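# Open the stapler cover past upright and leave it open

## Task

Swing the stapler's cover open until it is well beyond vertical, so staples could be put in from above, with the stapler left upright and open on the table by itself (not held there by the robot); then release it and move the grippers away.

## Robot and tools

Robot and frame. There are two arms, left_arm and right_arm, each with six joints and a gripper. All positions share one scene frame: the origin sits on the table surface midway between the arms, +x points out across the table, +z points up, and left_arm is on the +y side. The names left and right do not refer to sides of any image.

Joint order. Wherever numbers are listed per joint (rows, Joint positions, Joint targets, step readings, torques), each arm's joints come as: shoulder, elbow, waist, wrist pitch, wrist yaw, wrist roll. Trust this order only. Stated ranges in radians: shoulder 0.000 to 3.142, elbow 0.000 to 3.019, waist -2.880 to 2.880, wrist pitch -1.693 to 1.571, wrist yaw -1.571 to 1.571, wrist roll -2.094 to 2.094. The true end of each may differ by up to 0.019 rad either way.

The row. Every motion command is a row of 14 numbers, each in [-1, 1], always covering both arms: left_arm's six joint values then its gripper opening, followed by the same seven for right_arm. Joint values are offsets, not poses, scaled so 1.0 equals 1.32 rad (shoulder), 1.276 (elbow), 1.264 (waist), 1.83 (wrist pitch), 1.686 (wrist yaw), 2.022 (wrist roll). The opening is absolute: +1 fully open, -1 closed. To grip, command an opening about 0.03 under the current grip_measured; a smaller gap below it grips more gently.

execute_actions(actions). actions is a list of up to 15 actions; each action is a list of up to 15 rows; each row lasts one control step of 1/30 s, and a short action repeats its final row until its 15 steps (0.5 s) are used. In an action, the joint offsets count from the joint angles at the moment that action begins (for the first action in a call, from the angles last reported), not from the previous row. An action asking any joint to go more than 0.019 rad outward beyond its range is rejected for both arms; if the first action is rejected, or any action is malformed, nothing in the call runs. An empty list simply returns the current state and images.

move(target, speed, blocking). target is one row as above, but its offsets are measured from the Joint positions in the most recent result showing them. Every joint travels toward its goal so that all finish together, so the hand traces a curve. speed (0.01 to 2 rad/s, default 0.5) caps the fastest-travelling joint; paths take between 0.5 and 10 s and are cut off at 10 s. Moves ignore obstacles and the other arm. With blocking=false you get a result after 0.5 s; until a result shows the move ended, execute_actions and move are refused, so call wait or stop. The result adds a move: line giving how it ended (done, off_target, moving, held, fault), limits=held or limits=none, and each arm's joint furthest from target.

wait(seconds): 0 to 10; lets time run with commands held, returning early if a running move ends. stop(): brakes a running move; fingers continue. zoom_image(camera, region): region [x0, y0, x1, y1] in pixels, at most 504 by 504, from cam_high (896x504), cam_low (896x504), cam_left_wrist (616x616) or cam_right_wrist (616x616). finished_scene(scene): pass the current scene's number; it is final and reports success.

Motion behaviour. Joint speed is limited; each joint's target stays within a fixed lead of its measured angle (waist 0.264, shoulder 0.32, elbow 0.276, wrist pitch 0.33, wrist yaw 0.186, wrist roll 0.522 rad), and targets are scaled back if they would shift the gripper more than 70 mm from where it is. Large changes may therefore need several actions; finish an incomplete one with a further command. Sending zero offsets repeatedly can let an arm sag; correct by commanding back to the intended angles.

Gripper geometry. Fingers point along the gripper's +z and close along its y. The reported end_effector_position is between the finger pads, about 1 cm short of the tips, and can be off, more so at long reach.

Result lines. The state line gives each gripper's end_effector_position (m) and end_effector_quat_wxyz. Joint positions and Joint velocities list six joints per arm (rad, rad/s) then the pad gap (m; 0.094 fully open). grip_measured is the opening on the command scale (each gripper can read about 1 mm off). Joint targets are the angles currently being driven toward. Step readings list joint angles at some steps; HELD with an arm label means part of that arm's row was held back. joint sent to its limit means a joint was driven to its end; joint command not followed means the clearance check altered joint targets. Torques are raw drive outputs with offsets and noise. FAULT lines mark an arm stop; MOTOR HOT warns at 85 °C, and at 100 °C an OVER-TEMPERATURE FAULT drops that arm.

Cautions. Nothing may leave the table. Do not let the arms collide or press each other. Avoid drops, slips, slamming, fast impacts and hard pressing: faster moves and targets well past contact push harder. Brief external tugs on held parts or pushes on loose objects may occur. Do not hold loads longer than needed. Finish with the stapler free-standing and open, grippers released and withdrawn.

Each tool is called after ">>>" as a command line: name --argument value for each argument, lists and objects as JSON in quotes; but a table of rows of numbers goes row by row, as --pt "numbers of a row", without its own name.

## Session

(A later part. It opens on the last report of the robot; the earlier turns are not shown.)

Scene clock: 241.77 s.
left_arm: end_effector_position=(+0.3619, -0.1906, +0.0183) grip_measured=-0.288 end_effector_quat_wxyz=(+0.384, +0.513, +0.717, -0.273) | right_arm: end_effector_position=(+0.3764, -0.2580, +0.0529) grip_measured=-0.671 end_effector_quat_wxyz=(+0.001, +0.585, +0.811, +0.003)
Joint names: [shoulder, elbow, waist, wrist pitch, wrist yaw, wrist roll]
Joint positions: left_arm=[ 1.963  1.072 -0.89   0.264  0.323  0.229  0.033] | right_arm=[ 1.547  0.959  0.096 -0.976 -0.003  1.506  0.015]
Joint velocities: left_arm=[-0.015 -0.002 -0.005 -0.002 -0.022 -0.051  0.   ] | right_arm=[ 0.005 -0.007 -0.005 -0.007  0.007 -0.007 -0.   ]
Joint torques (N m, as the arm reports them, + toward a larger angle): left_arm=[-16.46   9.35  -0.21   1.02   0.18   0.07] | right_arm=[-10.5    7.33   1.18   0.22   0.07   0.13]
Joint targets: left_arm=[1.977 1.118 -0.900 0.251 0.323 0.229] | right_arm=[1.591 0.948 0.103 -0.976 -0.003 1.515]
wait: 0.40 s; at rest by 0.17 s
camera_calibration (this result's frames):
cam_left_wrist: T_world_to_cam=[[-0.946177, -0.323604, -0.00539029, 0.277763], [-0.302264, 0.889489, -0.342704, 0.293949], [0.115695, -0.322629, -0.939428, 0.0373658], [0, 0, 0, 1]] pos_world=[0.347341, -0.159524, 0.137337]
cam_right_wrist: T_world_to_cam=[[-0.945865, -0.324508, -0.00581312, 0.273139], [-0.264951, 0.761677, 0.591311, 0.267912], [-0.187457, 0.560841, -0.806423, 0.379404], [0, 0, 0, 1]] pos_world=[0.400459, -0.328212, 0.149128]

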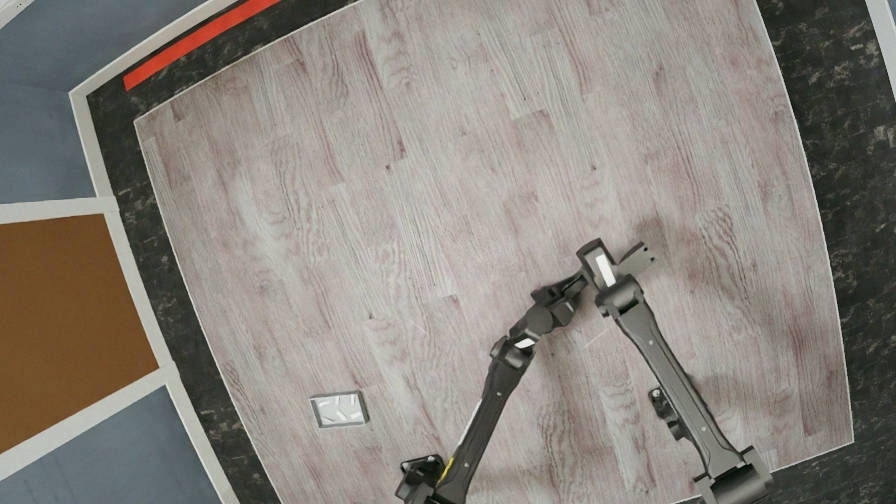

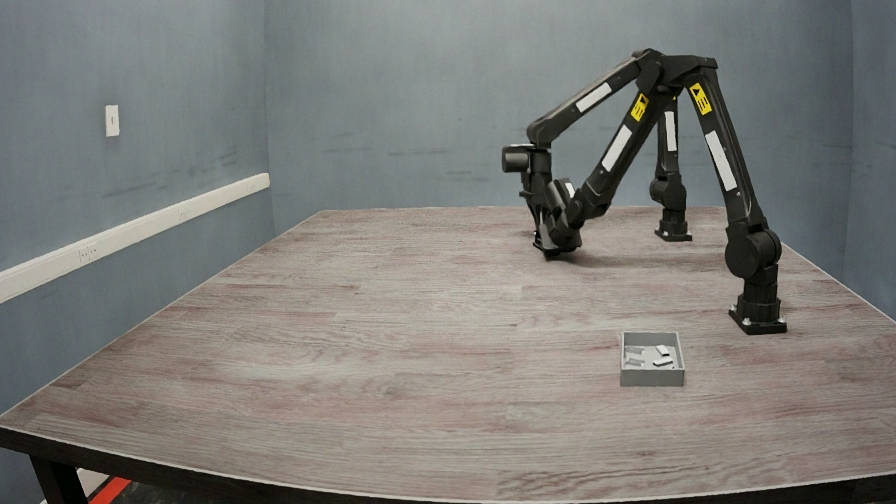

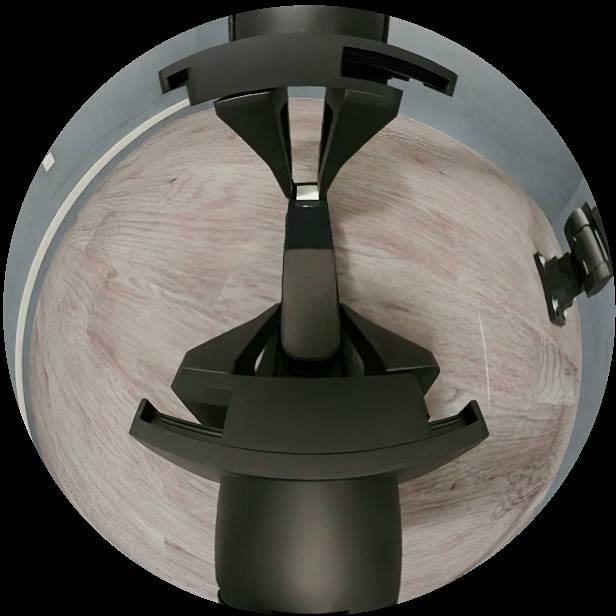

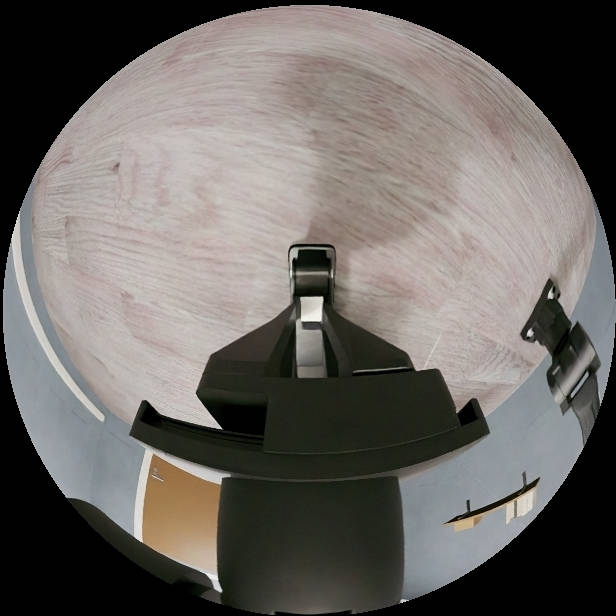

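>>> execute_actions --actions '[[ [0.0106, 0.036, -0.008, -0.007, 0, 0, -0.34, 0.010, -0.004, 0.0055, 0.0, 0, 0.0045, -0.67], [0.0106, 0.036, -0.008, -0.007, 0, 0, -0.34, 0.0, -0.002, 0.0055, 0.0, 0, 0.0045, -0.67], [0.0106, 0.036, -0.008, -0.007, 0, 0, -0.34, -0.005, 0, 0.0055, 0.0, 0, 0.0045, -0.67], [0.0106, 0.036, -0.008, -0.007, 0, 0, -0.34, -0.009, 0, 0.0055, 0.0, 0, 0.0045, -0.67], [0.0106, 0.036, -0.008, -0.007, 0, 0, -0.34, -0.009, 0, 0.0055, 0.0, 0, 0.0045, -0.67], [0.0106, 0.036, -0.008, -0.007, 0, 0, -0.34, -0.009, 0, 0.0055, 0.0, 0, 0.0045, -0.67], [0.0106, 0.036, -0.008, -0.007, 0, 0, -0.34, -0.009, 0, 0.0055, 0.0, 0, 0.0045, -0.67], [0.0106, 0.036, -0.008, -0.007, 0, 0, -0.34, -0.009, 0, 0.0055, 0.0, 0, 0.0045, -0.8], [0.0106, 0.036, -0.008, -0.007, 0, 0, -0.34, -0.009, 0, 0.0055, 0.0, 0, 0.0045, -0.9], [0.0106, 0.036, -0.008, -0.007, 0, 0, -0.34, -0.009, 0, 0.0055, 0.0, 0, 0.0045, -1] ], [ [0.0106, 0.036, -0.008, -0.007, 0, 0, -0.34, 0.010, -0.005, 0.0055, 0.0, 0, 0.0045, -1], [0.0106, 0.036, -0.008, -0.007, 0, 0, -0.34, 0.018, -0.005, 0.0055, 0.0, 0, 0.0045, -1], [0.0106, 0.036, -0.008, -0.007, 0, 0, -0.34, 0.022, -0.005, 0.0055, 0.0, 0, 0.0045, -1], [0.0106, 0.036, -0.008, -0.007, 0, 0, -0.34, 0.025, -0.005, 0.0055, 0.0, 0, 0.0045, -1], [0.0106, 0.036, -0.008, -0.007, 0, 0, -0.34, 0.028, -0.005, 0.0055, 0.0, 0, 0.0045, -1], [0.0106, 0.036, -0.008, -0.007, 0, 0, -0.34, 0.031, -0.005, 0.0055, 0.0, 0, 0.0045, -1], [0.0106, 0.036, -0.008, -0.007, 0, 0, -0.34, 0.034, -0.005, 0.0055, 0.0, 0, 0.0045, -1], [0.0106, 0.036, -0.008, -0.007, 0, 0, -0.34, 0.037, -0.005, 0.0055, 0.0, 0, 0.0045, -1], [0.0106, 0.036, -0.008, -0.007, 0, 0, -0.34, 0.040, -0.005, 0.0055, 0.0, 0, 0.0045, -1], [0.0106, 0.036, -0.008, -0.007, 0, 0, -0.34, 0.043, -0.005, 0.0055, 0.0, 0, 0.0045, -1] ], [ [0.0106, 0.036, -0.008, -0.007, 0, 0, -0.34, 0.040, -0.008, 0.007, 0.0, 0, 0.0045, -1], [0.0106, 0.036, -0.008, -0.007, 0, 0, -0.34, 0.040, -0.008, 0.009, 0.0, 0, 0.0045, -1], [0.0106, 0.036, -0.008, -0.007, 0, 0, -0.34, 0.040, -0.008, 0.011, 0.0, 0, 0.0045, -1], [0.0106, 0.036, -0.008, -0.007, 0, 0, -0.34, 0.040, -0.008, 0.013, 0.0, 0, 0.0045, -1], [0.0106, 0.036, -0.008, -0.007, 0, 0, -0.34, 0.040, -0.008, 0.015, 0.0, 0, 0.0045, -1], [0.0106, 0.036, -0.008, -0.007, 0, 0, -0.34, 0.040, -0.008, 0.017, 0.0, 0, 0.0045, -1], [0.0106, 0.036, -0.008, -0.007, 0, 0, -0.34, 0.040, -0.008, 0.019, 0.0, 0, 0.0045, -1], [0.0106, 0.036, -0.008, -0.007, 0, 0, -0.34, 0.040, -0.008, 0.021, 0.0, 0, 0.0045, -1], [0.0106, 0.036, -0.008, -0.007, 0, 0, -0.34, 0.040, -0.008, 0.023, 0.0, 0, 0.0045, -1] ]]'

>>> wait --seconds 0.4

>>> zoom_image --camera "cam_left_wrist" --region '[260, 140, 360, 240]'

>>> zoom_image --camera "cam_right_wrist" --region '[260, 240, 360, 340]'

Scene clock: 260.87 s.
left_arm: end_effector_position=(+0.3619, -0.1906, +0.0183) grip_measured=-0.288 end_effector_quat_wxyz=(+0.384, +0.513, +0.717, -0.273) | right_arm: end_effector_position=(+0.3752, -0.2540, +0.0523) grip_measured=-0.996 end_effector_quat_wxyz=(+0.002, +0.580, +0.815, +0.002)
Joint names: [shoulder, elbow, waist, wrist pitch, wrist yaw, wrist roll]
Joint positions: left_arm=[ 1.963  1.072 -0.89   0.264  0.323  0.229  0.033] | right_arm=[ 1.549  0.959  0.108 -0.976  0.001  1.507  0.   ]
Joint velocities: left_arm=[-0.005  0.002 -0.005  0.027 -0.037  0.022 -0.001] | right_arm=[-0.005  0.012 -0.015 -0.012 -0.007 -0.051 -0.   ]
Joint torques (N m, as the arm reports them, + toward a larger angle): left_arm=[-16.54   9.36  -0.37   1.02   0.17   0.07] | right_arm=[-9.7   7.39  1.87  0.24 -0.09  0.13]
Joint targets: left_arm=[1.977 1.118 -0.900 0.251 0.323 0.229] | right_arm=[1.601 0.948 0.125 -0.976 -0.003 1.516]
Step readings (joint positions; steps 1 to 15: 1st action; 16 to 30: 2nd action; 31 to 45: 3rd action):
0: left_arm=[1.963 1.072 -0.890 0.264 0.323 0.229] | right_arm=[1.547 0.959 0.096 -0.976 -0.003 1.506]
1: left_arm=[1.963 1.072 -0.890 0.264 0.323 0.229] | right_arm=[1.547 0.959 0.096 -0.976 -0.003 1.506]
2: left_arm=[1.963 1.072 -0.890 0.264 0.323 0.229] | right_arm=[1.547 0.959 0.096 -0.976 -0.003 1.506]
4: left_arm=[1.963 1.072 -0.890 0.264 0.323 0.229] | right_arm=[1.547 0.959 0.096 -0.976 -0.003 1.507]
8: left_arm=[1.963 1.072 -0.890 0.264 0.323 0.229] | right_arm=[1.547 0.959 0.096 -0.976 -0.003 1.507]
15: left_arm=[1.963 1.072 -0.890 0.264 0.323 0.229] | right_arm=[1.547 0.959 0.096 -0.976 -0.003 1.507]
16: left_arm=[1.963 1.072 -0.890 0.264 0.323 0.229] | right_arm=[1.547 0.959 0.096 -0.976 -0.003 1.507]
17: left_arm=[1.963 1.072 -0.890 0.264 0.323 0.229] | right_arm=[1.547 0.959 0.096 -0.976 -0.003 1.507]
19: left_arm=[1.963 1.072 -0.890 0.264 0.323 0.229] | right_arm=[1.547 0.959 0.096 -0.976 -0.003 1.507]
23: left_arm=[1.963 1.072 -0.890 0.264 0.323 0.229] | right_arm=[1.548 0.959 0.096 -0.976 -0.003 1.507]
30: left_arm=[1.963 1.072 -0.890 0.264 0.323 0.229] | right_arm=[1.549 0.959 0.096 -0.976 -0.003 1.507]
31: left_arm=[1.963 1.072 -0.890 0.264 0.323 0.229] | right_arm=[1.549 0.959 0.096 -0.976 -0.003 1.507]
32: left_arm=[1.963 1.072 -0.890 0.264 0.323 0.229] | right_arm=[1.549 0.959 0.096 -0.976 -0.003 1.507]
34: left_arm=[1.963 1.072 -0.890 0.264 0.323 0.229] | right_arm=[1.549 0.959 0.096 -0.976 -0.003 1.507]
38: left_arm=[1.963 1.072 -0.890 0.264 0.323 0.229] | right_arm=[1.549 0.959 0.099 -0.976 -0.001 1.507]
45: Joint positions above
camera_calibration (this result's frames):
cam_left_wrist: T_world_to_cam=[[-0.946177, -0.323604, -0.00539029, 0.277763], [-0.302264, 0.889489, -0.342704, 0.293949], [0.115695, -0.322629, -0.939428, 0.0373658], [0, 0, 0, 1]] pos_world=[0.347341, -0.159524, 0.137337]
cam_right_wrist: T_world_to_cam=[[-0.942098, -0.335312, -0.00404198, 0.269047], [-0.273307, 0.760791, 0.588642, 0.267967], [-0.194304, 0.555664, -0.808383, 0.377847], [0, 0, 0, 1]] pos_world=[0.400123, -0.323608, 0.148796]

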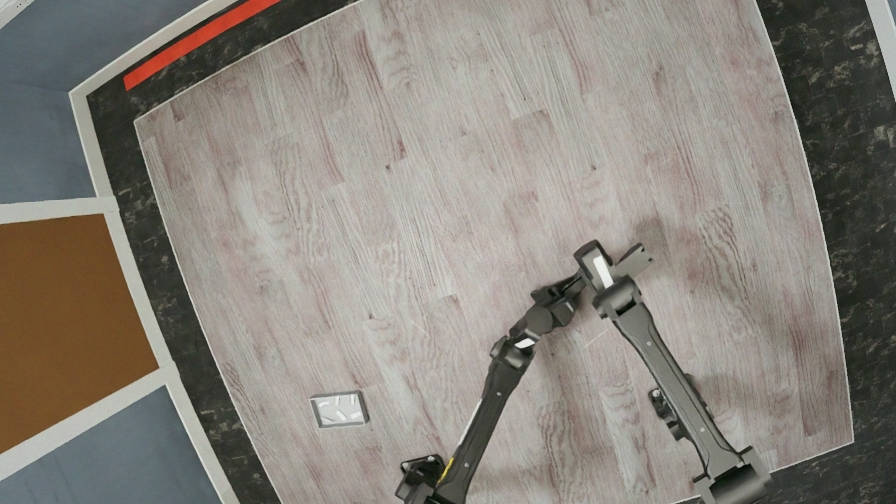

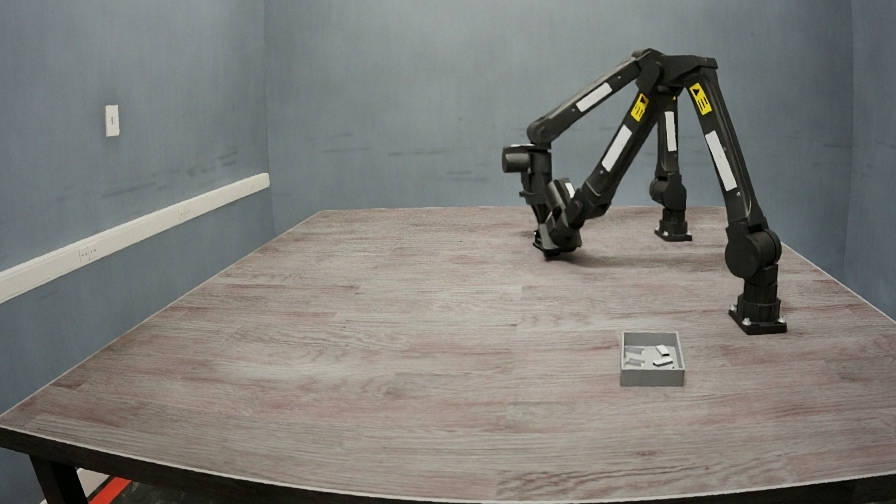

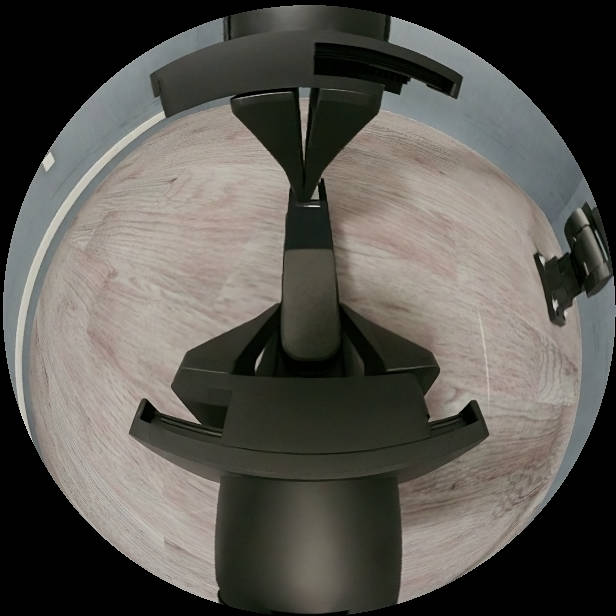

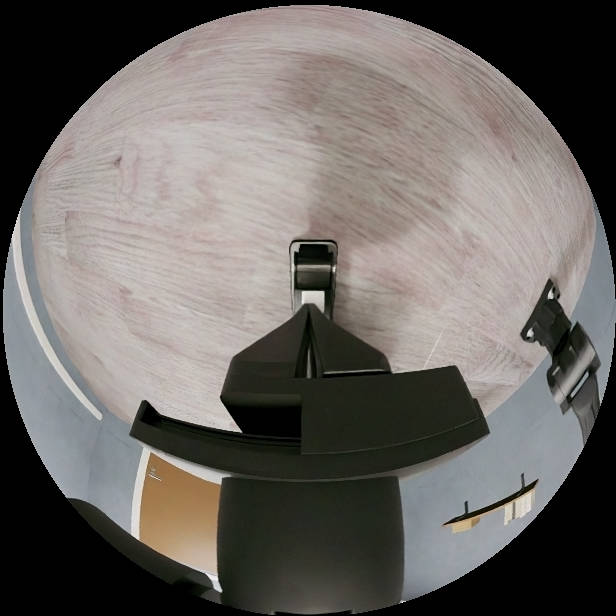

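Scene clock: 261.27 s.
left_arm: end_effector_position=(+0.3619, -0.1906, +0.0183) grip_measured=-0.288 end_effector_quat_wxyz=(+0.384, +0.513, +0.717, -0.273) | right_arm: end_effector_position=(+0.3752, -0.2540, +0.0523) grip_measured=-0.996 end_effector_quat_wxyz=(+0.002, +0.580, +0.815, +0.002)
Joint names: [shoulder, elbow, waist, wrist pitch, wrist yaw, wrist roll]
Joint positions: left_arm=[ 1.963  1.072 -0.89   0.264  0.323  0.229  0.033] | right_arm=[ 1.549  0.959  0.108 -0.976  0.001  1.507  0.   ]
Joint velocities: left_arm=[ 0.005  0.012 -0.005  0.002  0.022 -0.037  0.   ] | right_arm=[-0.005  0.002  0.005 -0.002  0.037  0.037 -0.   ]
Joint torques (N m, as the arm reports them, + toward a larger angle): left_arm=[-16.45   9.3   -0.29   1.01   0.16   0.07] | right_arm=[-9.75  7.39  2.06  0.24 -0.09  0.13]
Joint targets: left_arm=[1.977 1.118 -0.900 0.251 0.323 0.229] | right_arm=[1.601 0.948 0.125 -0.976 -0.003 1.516]
wait: 0.40 s; at rest by 0.17 s
camera_calibration (this result's frames):
cam_left_wrist: T_world_to_cam=[[-0.946177, -0.323604, -0.00539029, 0.277763], [-0.302264, 0.889489, -0.342704, 0.293949], [0.115695, -0.322629, -0.939428, 0.0373658], [0, 0, 0, 1]] pos_world=[0.347341, -0.159524, 0.137337]
cam_right_wrist: T_world_to_cam=[[-0.942098, -0.335312, -0.00404198, 0.269047], [-0.273307, 0.760791, 0.588642, 0.267967], [-0.194304, 0.555664, -0.808383, 0.377847], [0, 0, 0, 1]] pos_world=[0.400123, -0.323608, 0.148796]

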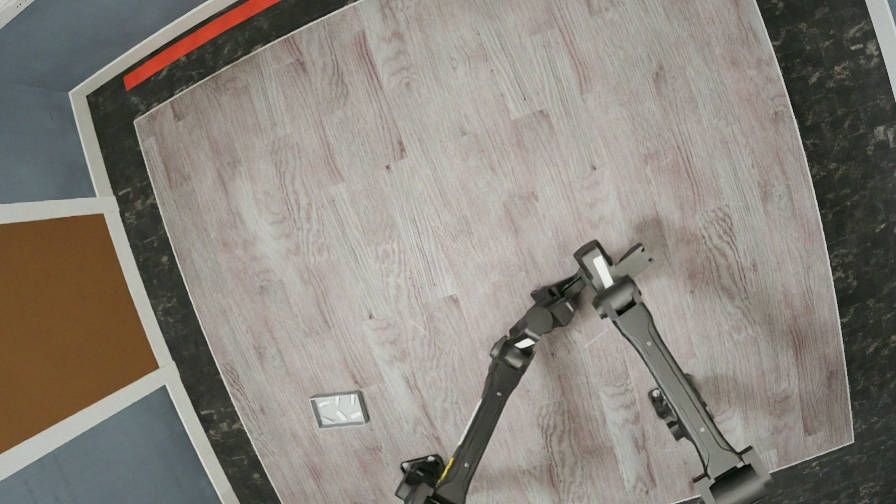

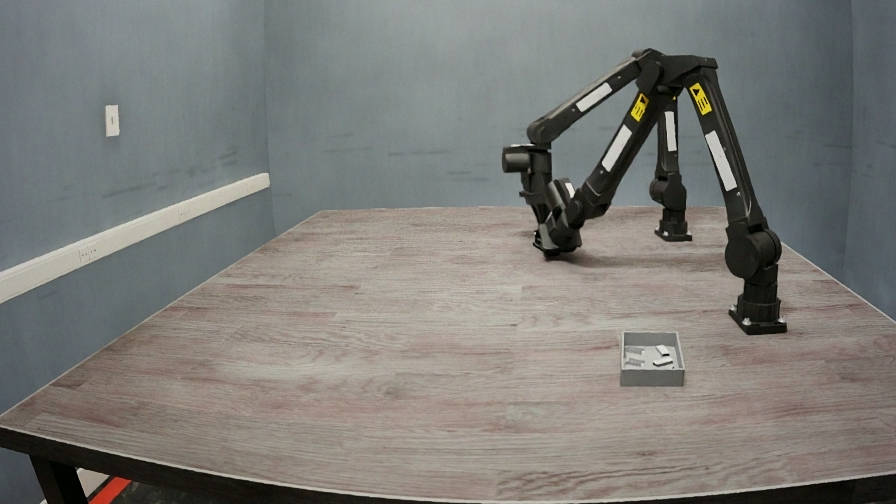

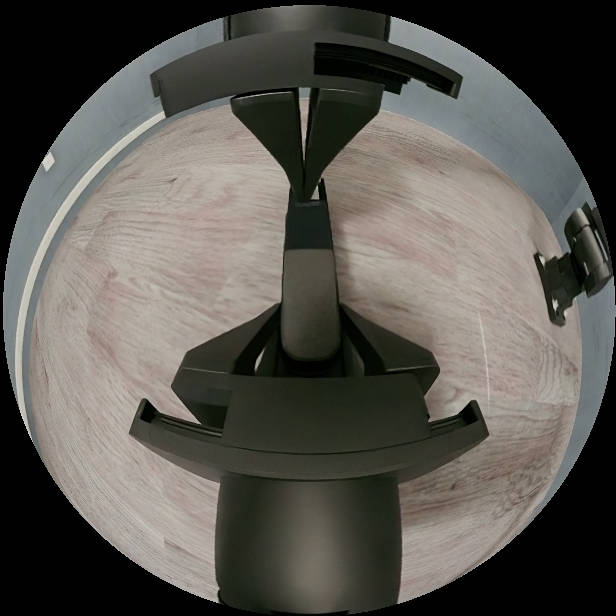

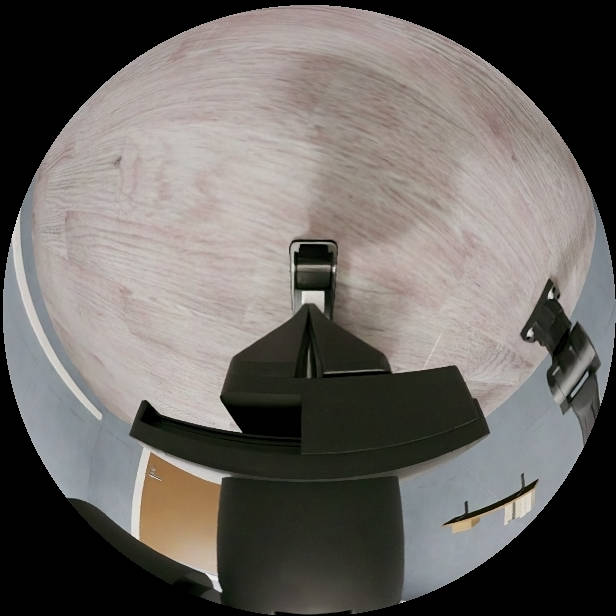

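Region (260, 140, 360, 240) of cam_left_wrist's 616x616 image, scaled by 5.040, with more detail than that image has.

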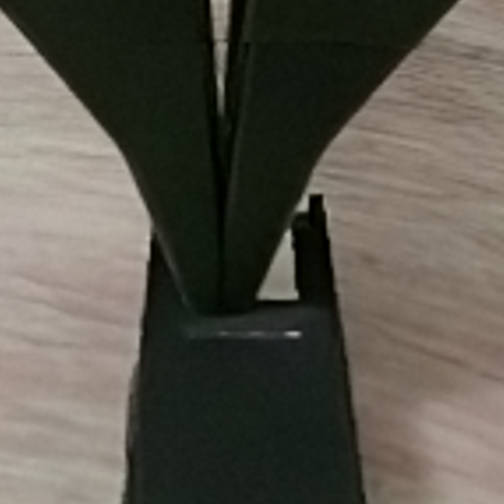

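Region (260, 240, 360, 340) of cam_right_wrist's 616x616 image, scaled by 5.040, with more detail than that image has.

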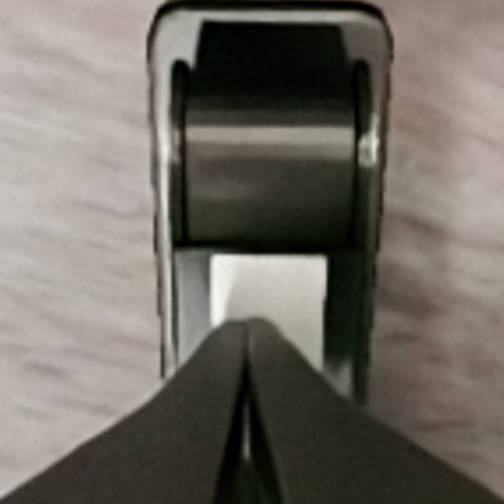

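>>> zoom_image --camera "cam_high" --region '[490, 220, 690, 370]'

>>> zoom_image --camera "cam_low" --region '[480, 130, 640, 270]'

Region (490, 220, 690, 370) of cam_high's 896x504 image, scaled by 2.520, with more detail than that image has; it fills the top 378 rows of this view, and the rest is white.

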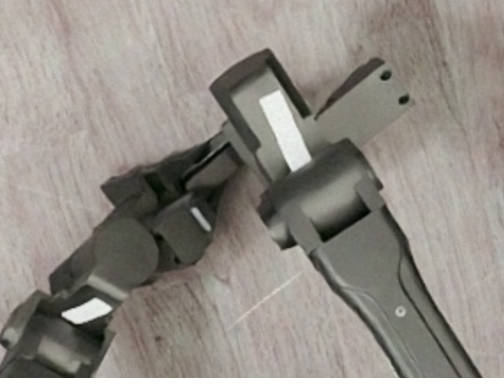

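Region (480, 130, 640, 270) of cam_low's 896x504 image, scaled by 3.150, with more detail than that image has; it fills the top 441 rows of this view, and the rest is white.

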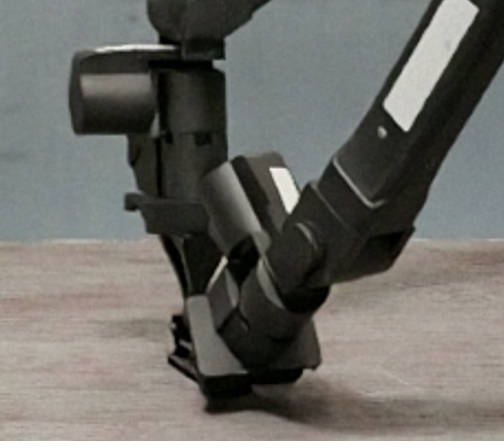

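>>> execute_actions --actions '[]'

Scene clock: 286.23 s.
left_arm: end_effector_position=(+0.3619, -0.1906, +0.0183) grip_measured=-0.288 end_effector_quat_wxyz=(+0.384, +0.513, +0.717, -0.273) | right_arm: end_effector_position=(+0.3752, -0.2540, +0.0523) grip_measured=-0.996 end_effector_quat_wxyz=(+0.002, +0.580, +0.815, +0.002)
Joint names: [shoulder, elbow, waist, wrist pitch, wrist yaw, wrist roll]
Joint positions: left_arm=[ 1.963  1.072 -0.89   0.264  0.323  0.229  0.033] | right_arm=[ 1.549  0.959  0.108 -0.976  0.001  1.507  0.   ]
Joint velocities: left_arm=[ 0.005  0.007 -0.015 -0.002 -0.007 -0.007 -0.001] | right_arm=[-0.005  0.002 -0.015 -0.007 -0.037 -0.066 -0.001]
Joint torques (N m, as the arm reports them, + toward a larger angle): left_arm=[-16.5    9.31  -0.19   1.06   0.15   0.09] | right_arm=[-9.73  7.4   2.03  0.24 -0.09  0.13]
Joint targets: left_arm=[1.977 1.118 -0.900 0.251 0.323 0.229] | right_arm=[1.601 0.948 0.125 -0.976 -0.003 1.516]
camera_calibration (this result's frames):
cam_left_wrist: T_world_to_cam=[[-0.946177, -0.323604, -0.00539029, 0.277763], [-0.302264, 0.889489, -0.342704, 0.293949], [0.115695, -0.322629, -0.939428, 0.0373658], [0, 0, 0, 1]] pos_world=[0.347341, -0.159524, 0.137337]
cam_right_wrist: T_world_to_cam=[[-0.942098, -0.335312, -0.00404198, 0.269047], [-0.273307, 0.760791, 0.588642, 0.267967], [-0.194304, 0.555664, -0.808383, 0.377847], [0, 0, 0, 1]] pos_world=[0.400123, -0.323608, 0.148796]

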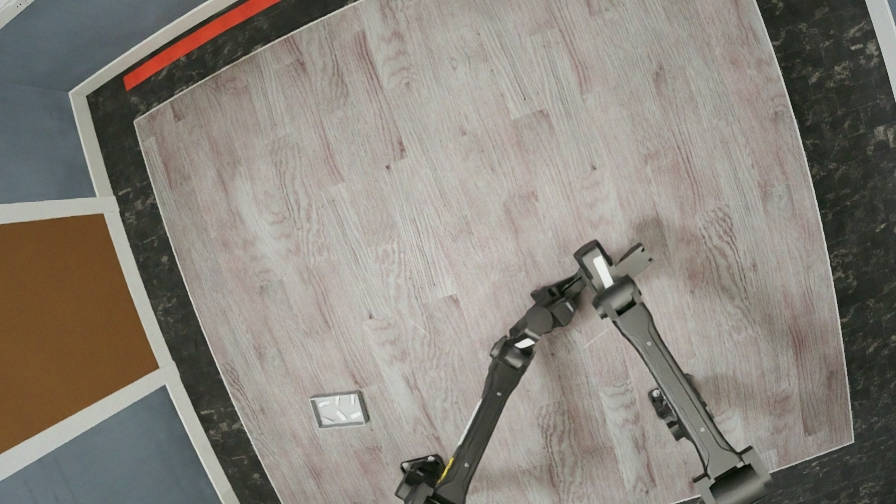

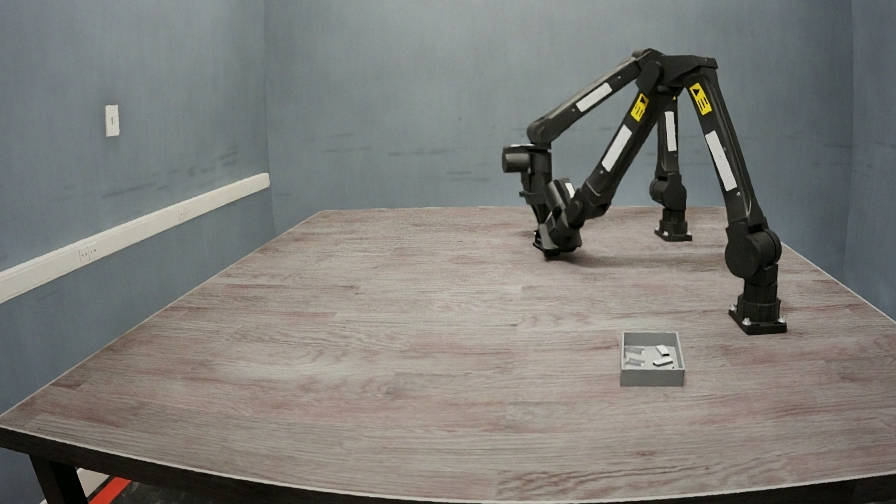

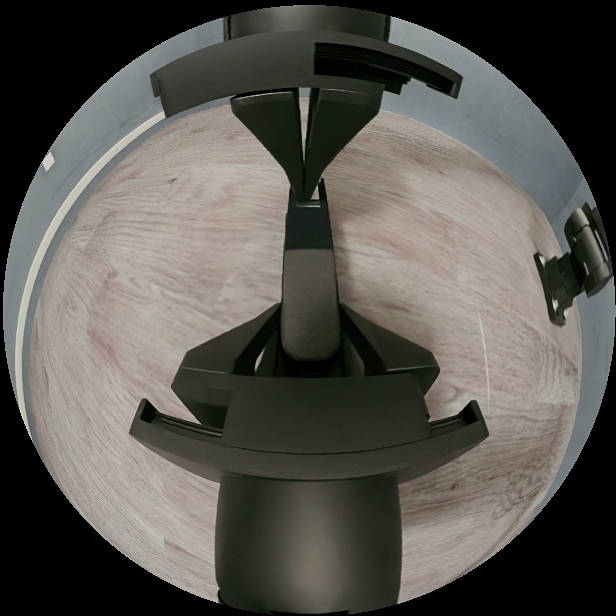

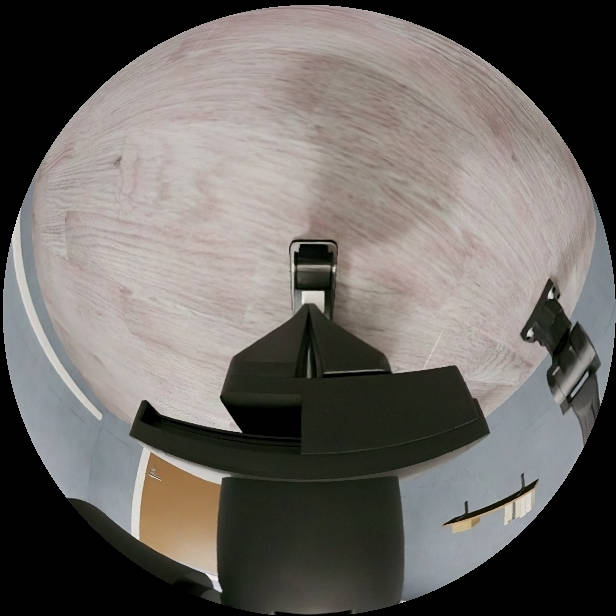

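>>> execute_actions --actions '[[[0.0106,0.036,-0.008,-0.007,0,0,-0.34,-0.02,0.03,0.0,-0.02,0,0,-1],[0.0106,0.036,-0.008,-0.007,0,0,-0.34,-0.03,0.035,0.0,-0.03,0,0,-1],[0.0106,0.036,-0.008,-0.007,0,0,-0.34,-0.04,0.04,0.0,-0.045,0,0,-1],[0.0106,0.036,-0.008,-0.007,0,0,-0.34,-0.04,0.04,0.0,-0.045,0,0,-1],[0.0106,0.036,-0.008,-0.007,0,0,-0.34,-0.04,0.04,0.0,-0.045,0,0,-1],[0.0106,0.036,-0.008,-0.007,0,0,-0.34,-0.04,0.04,0.02,-0.045,0,0.01,-0.3],[0.0106,0.036,-0.008,-0.007,0,0,-0.34,-0.04,0.04,0.04,-0.045,0,0.02,-0.3],[0.0106,0.036,-0.008,-0.007,0,0,-0.34,-0.04,0.04,0.06,-0.045,0,0.035,-0.3],[0.0106,0.036,-0.008,-0.007,0,0,-0.34,-0.04,0.04,0.078,-0.045,0,0.048,-0.3]]]'

Scene clock: 303.90 s.
left_arm: end_effector_position=(+0.3619, -0.1906, +0.0183) grip_measured=-0.288 end_effector_quat_wxyz=(+0.384, +0.513, +0.717, -0.273) | right_arm: end_effector_position=(+0.3521, -0.2165, +0.0724) grip_measured=-0.301 end_effector_quat_wxyz=(-0.004, +0.565, +0.825, -0.006)
Joint names: [shoulder, elbow, waist, wrist pitch, wrist yaw, wrist roll]
Joint positions: left_arm=[ 1.963  1.072 -0.89   0.264  0.323  0.229  0.033] | right_arm=[ 1.505  0.97   0.216 -1.051  0.001  1.579  0.033]
Joint velocities: left_arm=[-0.005 -0.012 -0.005 -0.002  0.022  0.022  0.   ] | right_arm=[-0.005 -0.007  0.044 -0.007 -0.007  0.11  -0.001]
Joint torques (N m, as the arm reports them, + toward a larger angle): left_arm=[-16.32   9.36  -0.36   1.03   0.16   0.08] | right_arm=[-14.55  11.88   0.04  -0.11   0.06   0.13]
Joint targets: left_arm=[1.977 1.118 -0.900 0.251 0.323 0.229] | right_arm=[1.496 1.010 0.206 -1.059 0.001 1.604]
Step readings (joint positions):
0: left_arm=[1.963 1.072 -0.890 0.264 0.323 0.229] | right_arm=[1.549 0.959 0.108 -0.976 0.001 1.507]
1: left_arm=[1.963 1.072 -0.890 0.264 0.323 0.229] | right_arm=[1.547 0.961 0.108 -0.980 0.001 1.507]
2: left_arm=[1.963 1.072 -0.890 0.264 0.323 0.229] | right_arm=[1.545 0.962 0.108 -0.992 0.001 1.507]
4: left_arm=[1.963 1.072 -0.890 0.264 0.323 0.229] | right_arm=[1.536 0.962 0.108 -1.025 0.001 1.507]
8: left_arm=[1.963 1.072 -0.890 0.264 0.323 0.229] | right_arm=[1.511 0.964 0.120 -1.050 0.001 1.523]
15: Joint positions above
camera_calibration (this result's frames):
cam_left_wrist: T_world_to_cam=[[-0.946177, -0.323604, -0.00539029, 0.277763], [-0.302264, 0.889489, -0.342704, 0.293949], [0.115695, -0.322629, -0.939428, 0.0373658], [0, 0, 0, 1]] pos_world=[0.347341, -0.159524, 0.137337]
cam_right_wrist: T_world_to_cam=[[-0.929234, -0.369187, 0.0149752, 0.246729], [-0.290299, 0.754548, 0.588544, 0.225963], [-0.228582, 0.542548, -0.808326, 0.378057], [0, 0, 0, 1]] pos_world=[0.381283, -0.284525, 0.16891]

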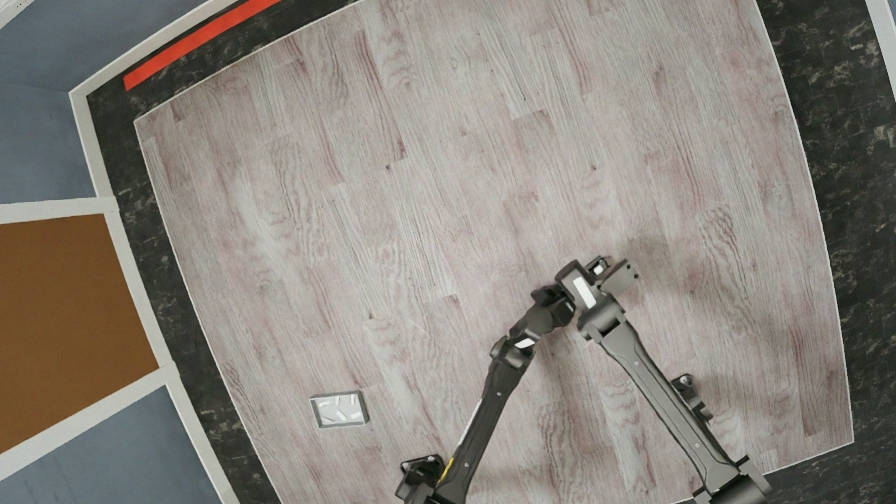

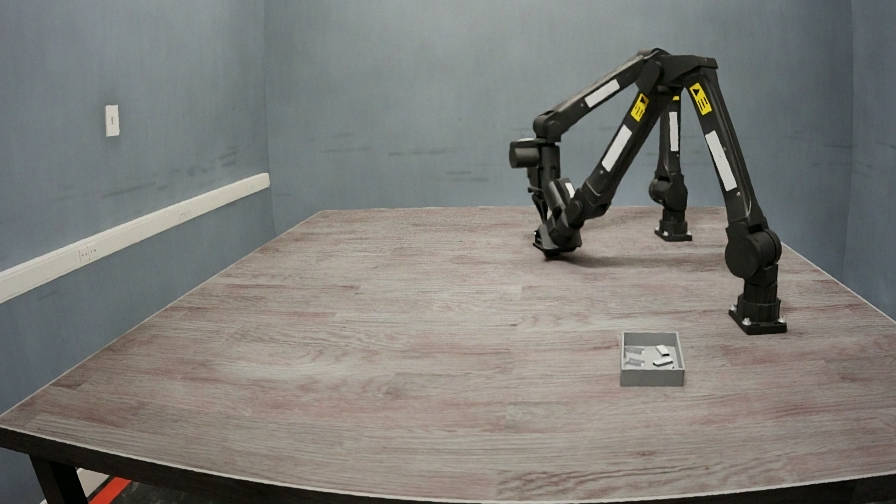

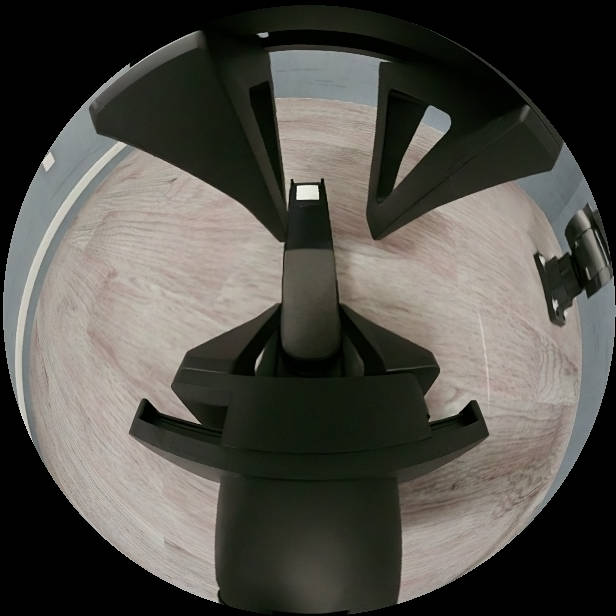

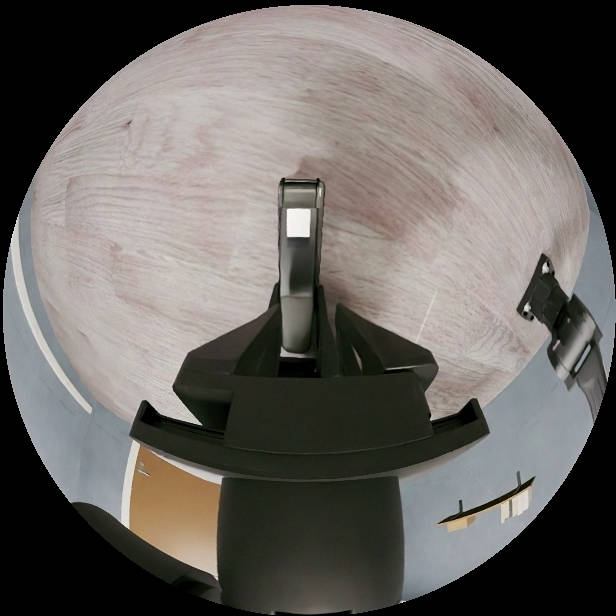

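>>> wait --seconds 0.3

Scene clock: 308.30 s.
left_arm: end_effector_position=(+0.3619, -0.1906, +0.0183) grip_measured=-0.288 end_effector_quat_wxyz=(+0.384, +0.513, +0.717, -0.273) | right_arm: end_effector_position=(+0.3523, -0.2169, +0.0724) grip_measured=-0.301 end_effector_quat_wxyz=(-0.004, +0.572, +0.820, -0.006)
Joint names: [shoulder, elbow, waist, wrist pitch, wrist yaw, wrist roll]
Joint positions: left_arm=[ 1.963  1.072 -0.89   0.264  0.323  0.229  0.033] | right_arm=[ 1.505  0.97   0.215 -1.051  0.001  1.595  0.033]
Joint velocities: left_arm=[-0.015 -0.012 -0.005  0.002  0.007  0.051 -0.   ] | right_arm=[-0.024 -0.007 -0.005 -0.017 -0.095  0.007  0.   ]
Joint torques (N m, as the arm reports them, + toward a larger angle): left_arm=[-16.52   9.35  -0.18   1.06   0.16   0.07] | right_arm=[-14.61  11.88  -0.09  -0.11   0.05   0.13]
Joint targets: left_arm=[1.977 1.118 -0.900 0.251 0.323 0.229] | right_arm=[1.496 1.010 0.206 -1.059 0.001 1.604]
wait: 0.30 s; at rest from the start
camera_calibration (this result's frames):
cam_left_wrist: T_world_to_cam=[[-0.946177, -0.323604, -0.00539029, 0.277763], [-0.302264, 0.889489, -0.342704, 0.293949], [0.115695, -0.322629, -0.939428, 0.0373658], [0, 0, 0, 1]] pos_world=[0.347341, -0.159524, 0.137337]
cam_right_wrist: T_world_to_cam=[[-0.935301, -0.353537, 0.014958, 0.252262], [-0.277651, 0.759434, 0.588362, 0.222941], [-0.219368, 0.546143, -0.808459, 0.375863], [0, 0, 0, 1]] pos_world=[0.380293, -0.2854, 0.168926]

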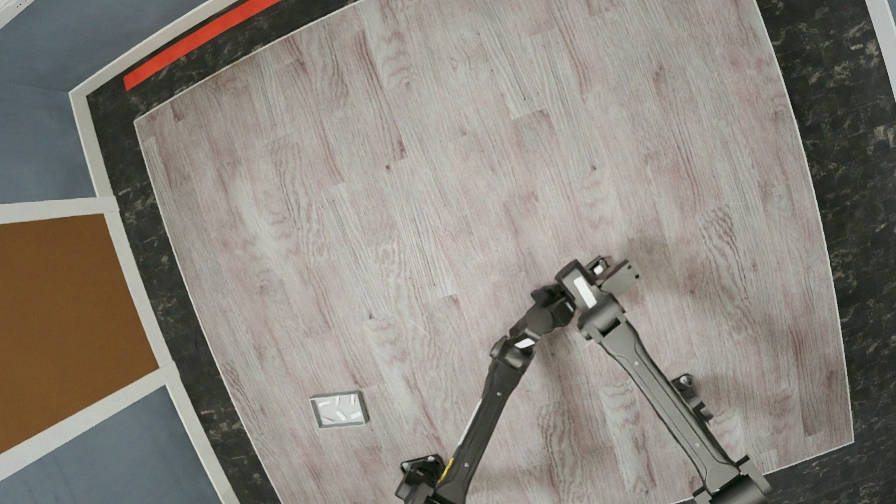

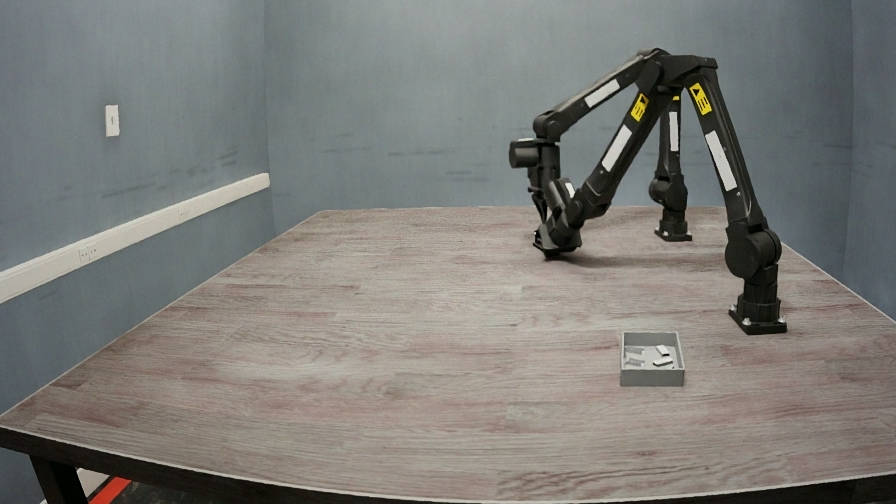

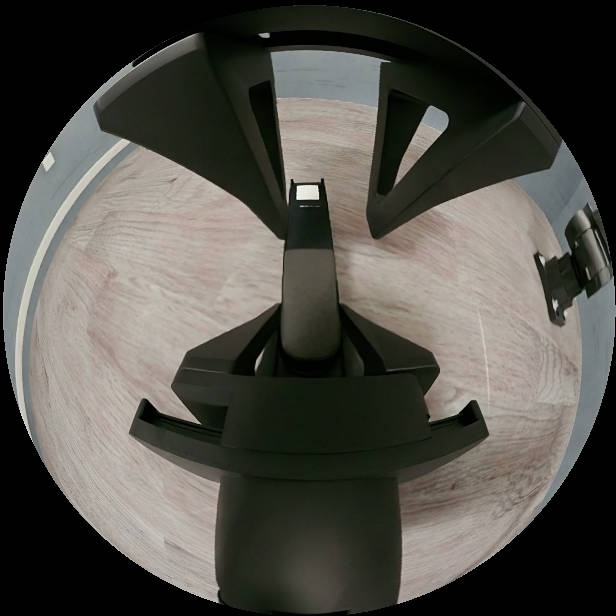

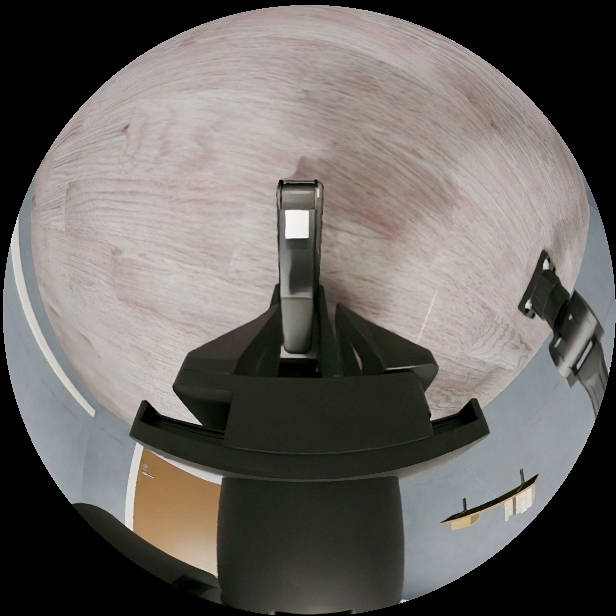

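>>> execute_actions --actions '[[[0.0106,0.036,-0.008,-0.007,0,0,-0.34,0.01,0.016,-0.008,0.01,0,0.007,-0.3],[0.0106,0.036,-0.008,-0.007,0,0,-0.34,0.02,0.016,-0.016,0.018,0,0.007,-0.3],[0.0106,0.036,-0.008,-0.007,0,0,-0.34,0.028,0.016,-0.016,0.023,0,0.007,-0.3]]]'

Scene clock: 313.33 s.
left_arm: end_effector_position=(+0.3619, -0.1906, +0.0183) grip_measured=-0.288 end_effector_quat_wxyz=(+0.384, +0.513, +0.717, -0.273) | right_arm: end_effector_position=(+0.3612, -0.2189, +0.0692) grip_measured=-0.301 end_effector_quat_wxyz=(+0.003, +0.579, +0.815, +0.004)
Joint names: [shoulder, elbow, waist, wrist pitch, wrist yaw, wrist roll]
Joint positions: left_arm=[ 1.963  1.072 -0.89   0.264  0.323  0.229  0.033] | right_arm=[ 1.514  0.97   0.202 -1.017  0.001  1.6    0.033]
Joint velocities: left_arm=[ 0.005 -0.007 -0.005 -0.012 -0.022  0.022 -0.002] | right_arm=[-0.015  0.002  0.005 -0.017  0.051 -0.022  0.   ]
Joint torques (N m, as the arm reports them, + toward a larger angle): left_arm=[-16.53   9.35  -0.26   1.04   0.17   0.07] | right_arm=[-11.37  10.25   0.02   0.57   0.07   0.1 ]
Joint targets: left_arm=[1.977 1.118 -0.900 0.251 0.323 0.229] | right_arm=[1.542 0.991 0.195 -1.009 0.001 1.609]
Step readings (joint positions):
0: left_arm=[1.963 1.072 -0.890 0.264 0.323 0.229] | right_arm=[1.505 0.970 0.215 -1.051 0.001 1.595]
1: left_arm=[1.963 1.072 -0.890 0.264 0.323 0.229] | right_arm=[1.505 0.970 0.215 -1.050 0.001 1.596]
2: left_arm=[1.963 1.072 -0.890 0.264 0.323 0.229] | right_arm=[1.505 0.970 0.214 -1.045 0.001 1.597]
4: left_arm=[1.963 1.072 -0.890 0.264 0.323 0.229] | right_arm=[1.506 0.970 0.211 -1.029 0.001 1.598]
8: left_arm=[1.963 1.072 -0.890 0.264 0.323 0.229] | right_arm=[1.512 0.970 0.203 -1.018 0.001 1.599]
15: Joint positions above
camera_calibration (this result's frames):
cam_left_wrist: T_world_to_cam=[[-0.946177, -0.323604, -0.00539029, 0.277763], [-0.302264, 0.889489, -0.342704, 0.293949], [0.115695, -0.322629, -0.939428, 0.0373658], [0, 0, 0, 1]] pos_world=[0.347341, -0.159524, 0.137337]
cam_right_wrist: T_world_to_cam=[[-0.94168, -0.336376, -0.009457, 0.267735], [-0.277146, 0.759314, 0.588755, 0.228642], [-0.190862, 0.55704, -0.808256, 0.368336], [0, 0, 0, 1]] pos_world=[0.38579, -0.28873, 0.165628]

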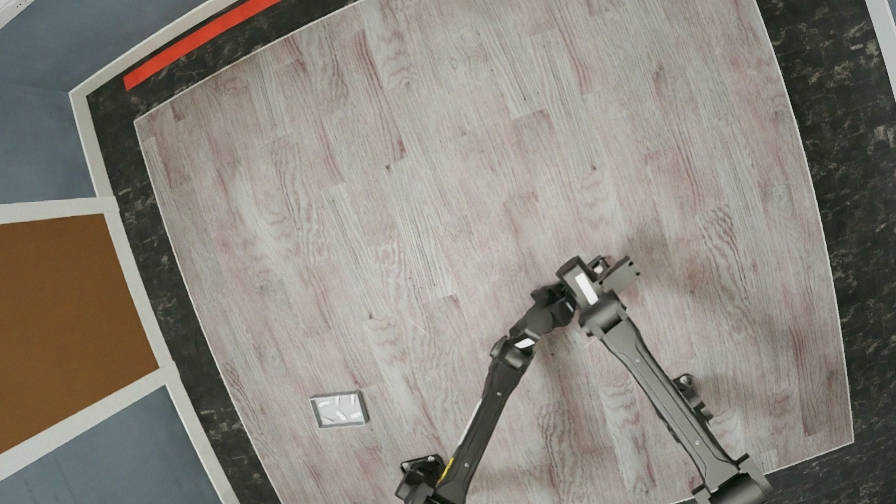

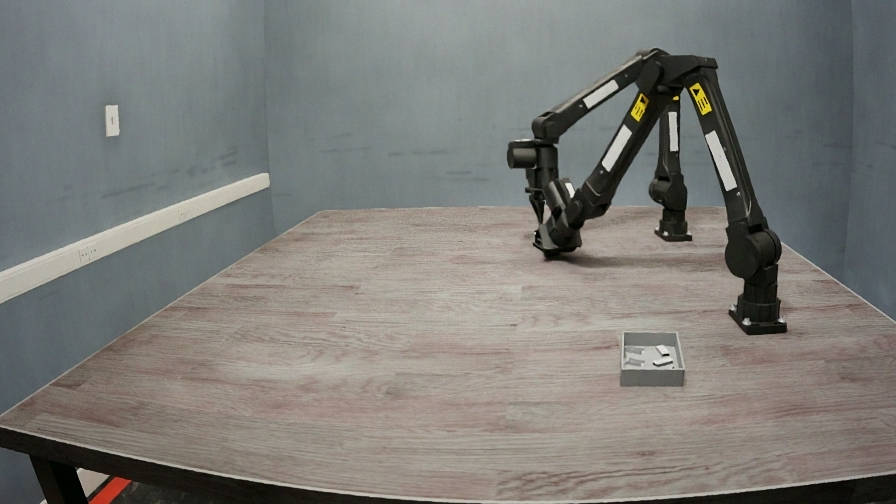

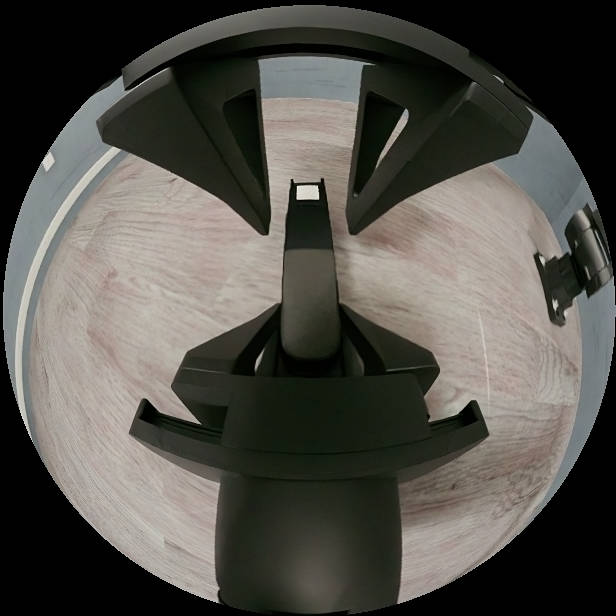

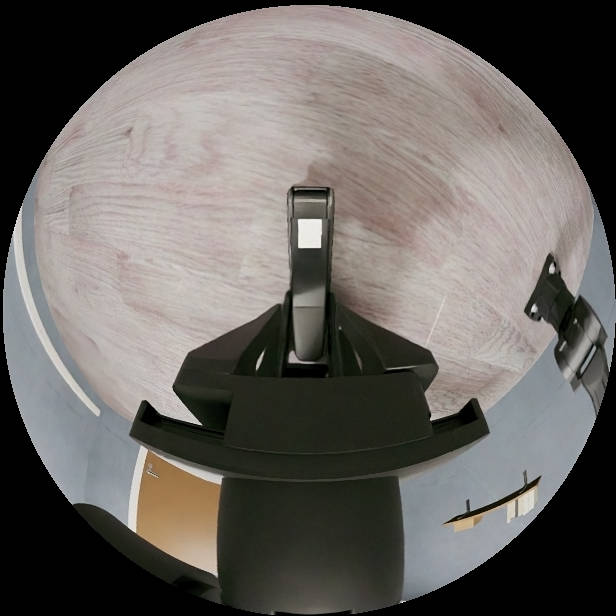

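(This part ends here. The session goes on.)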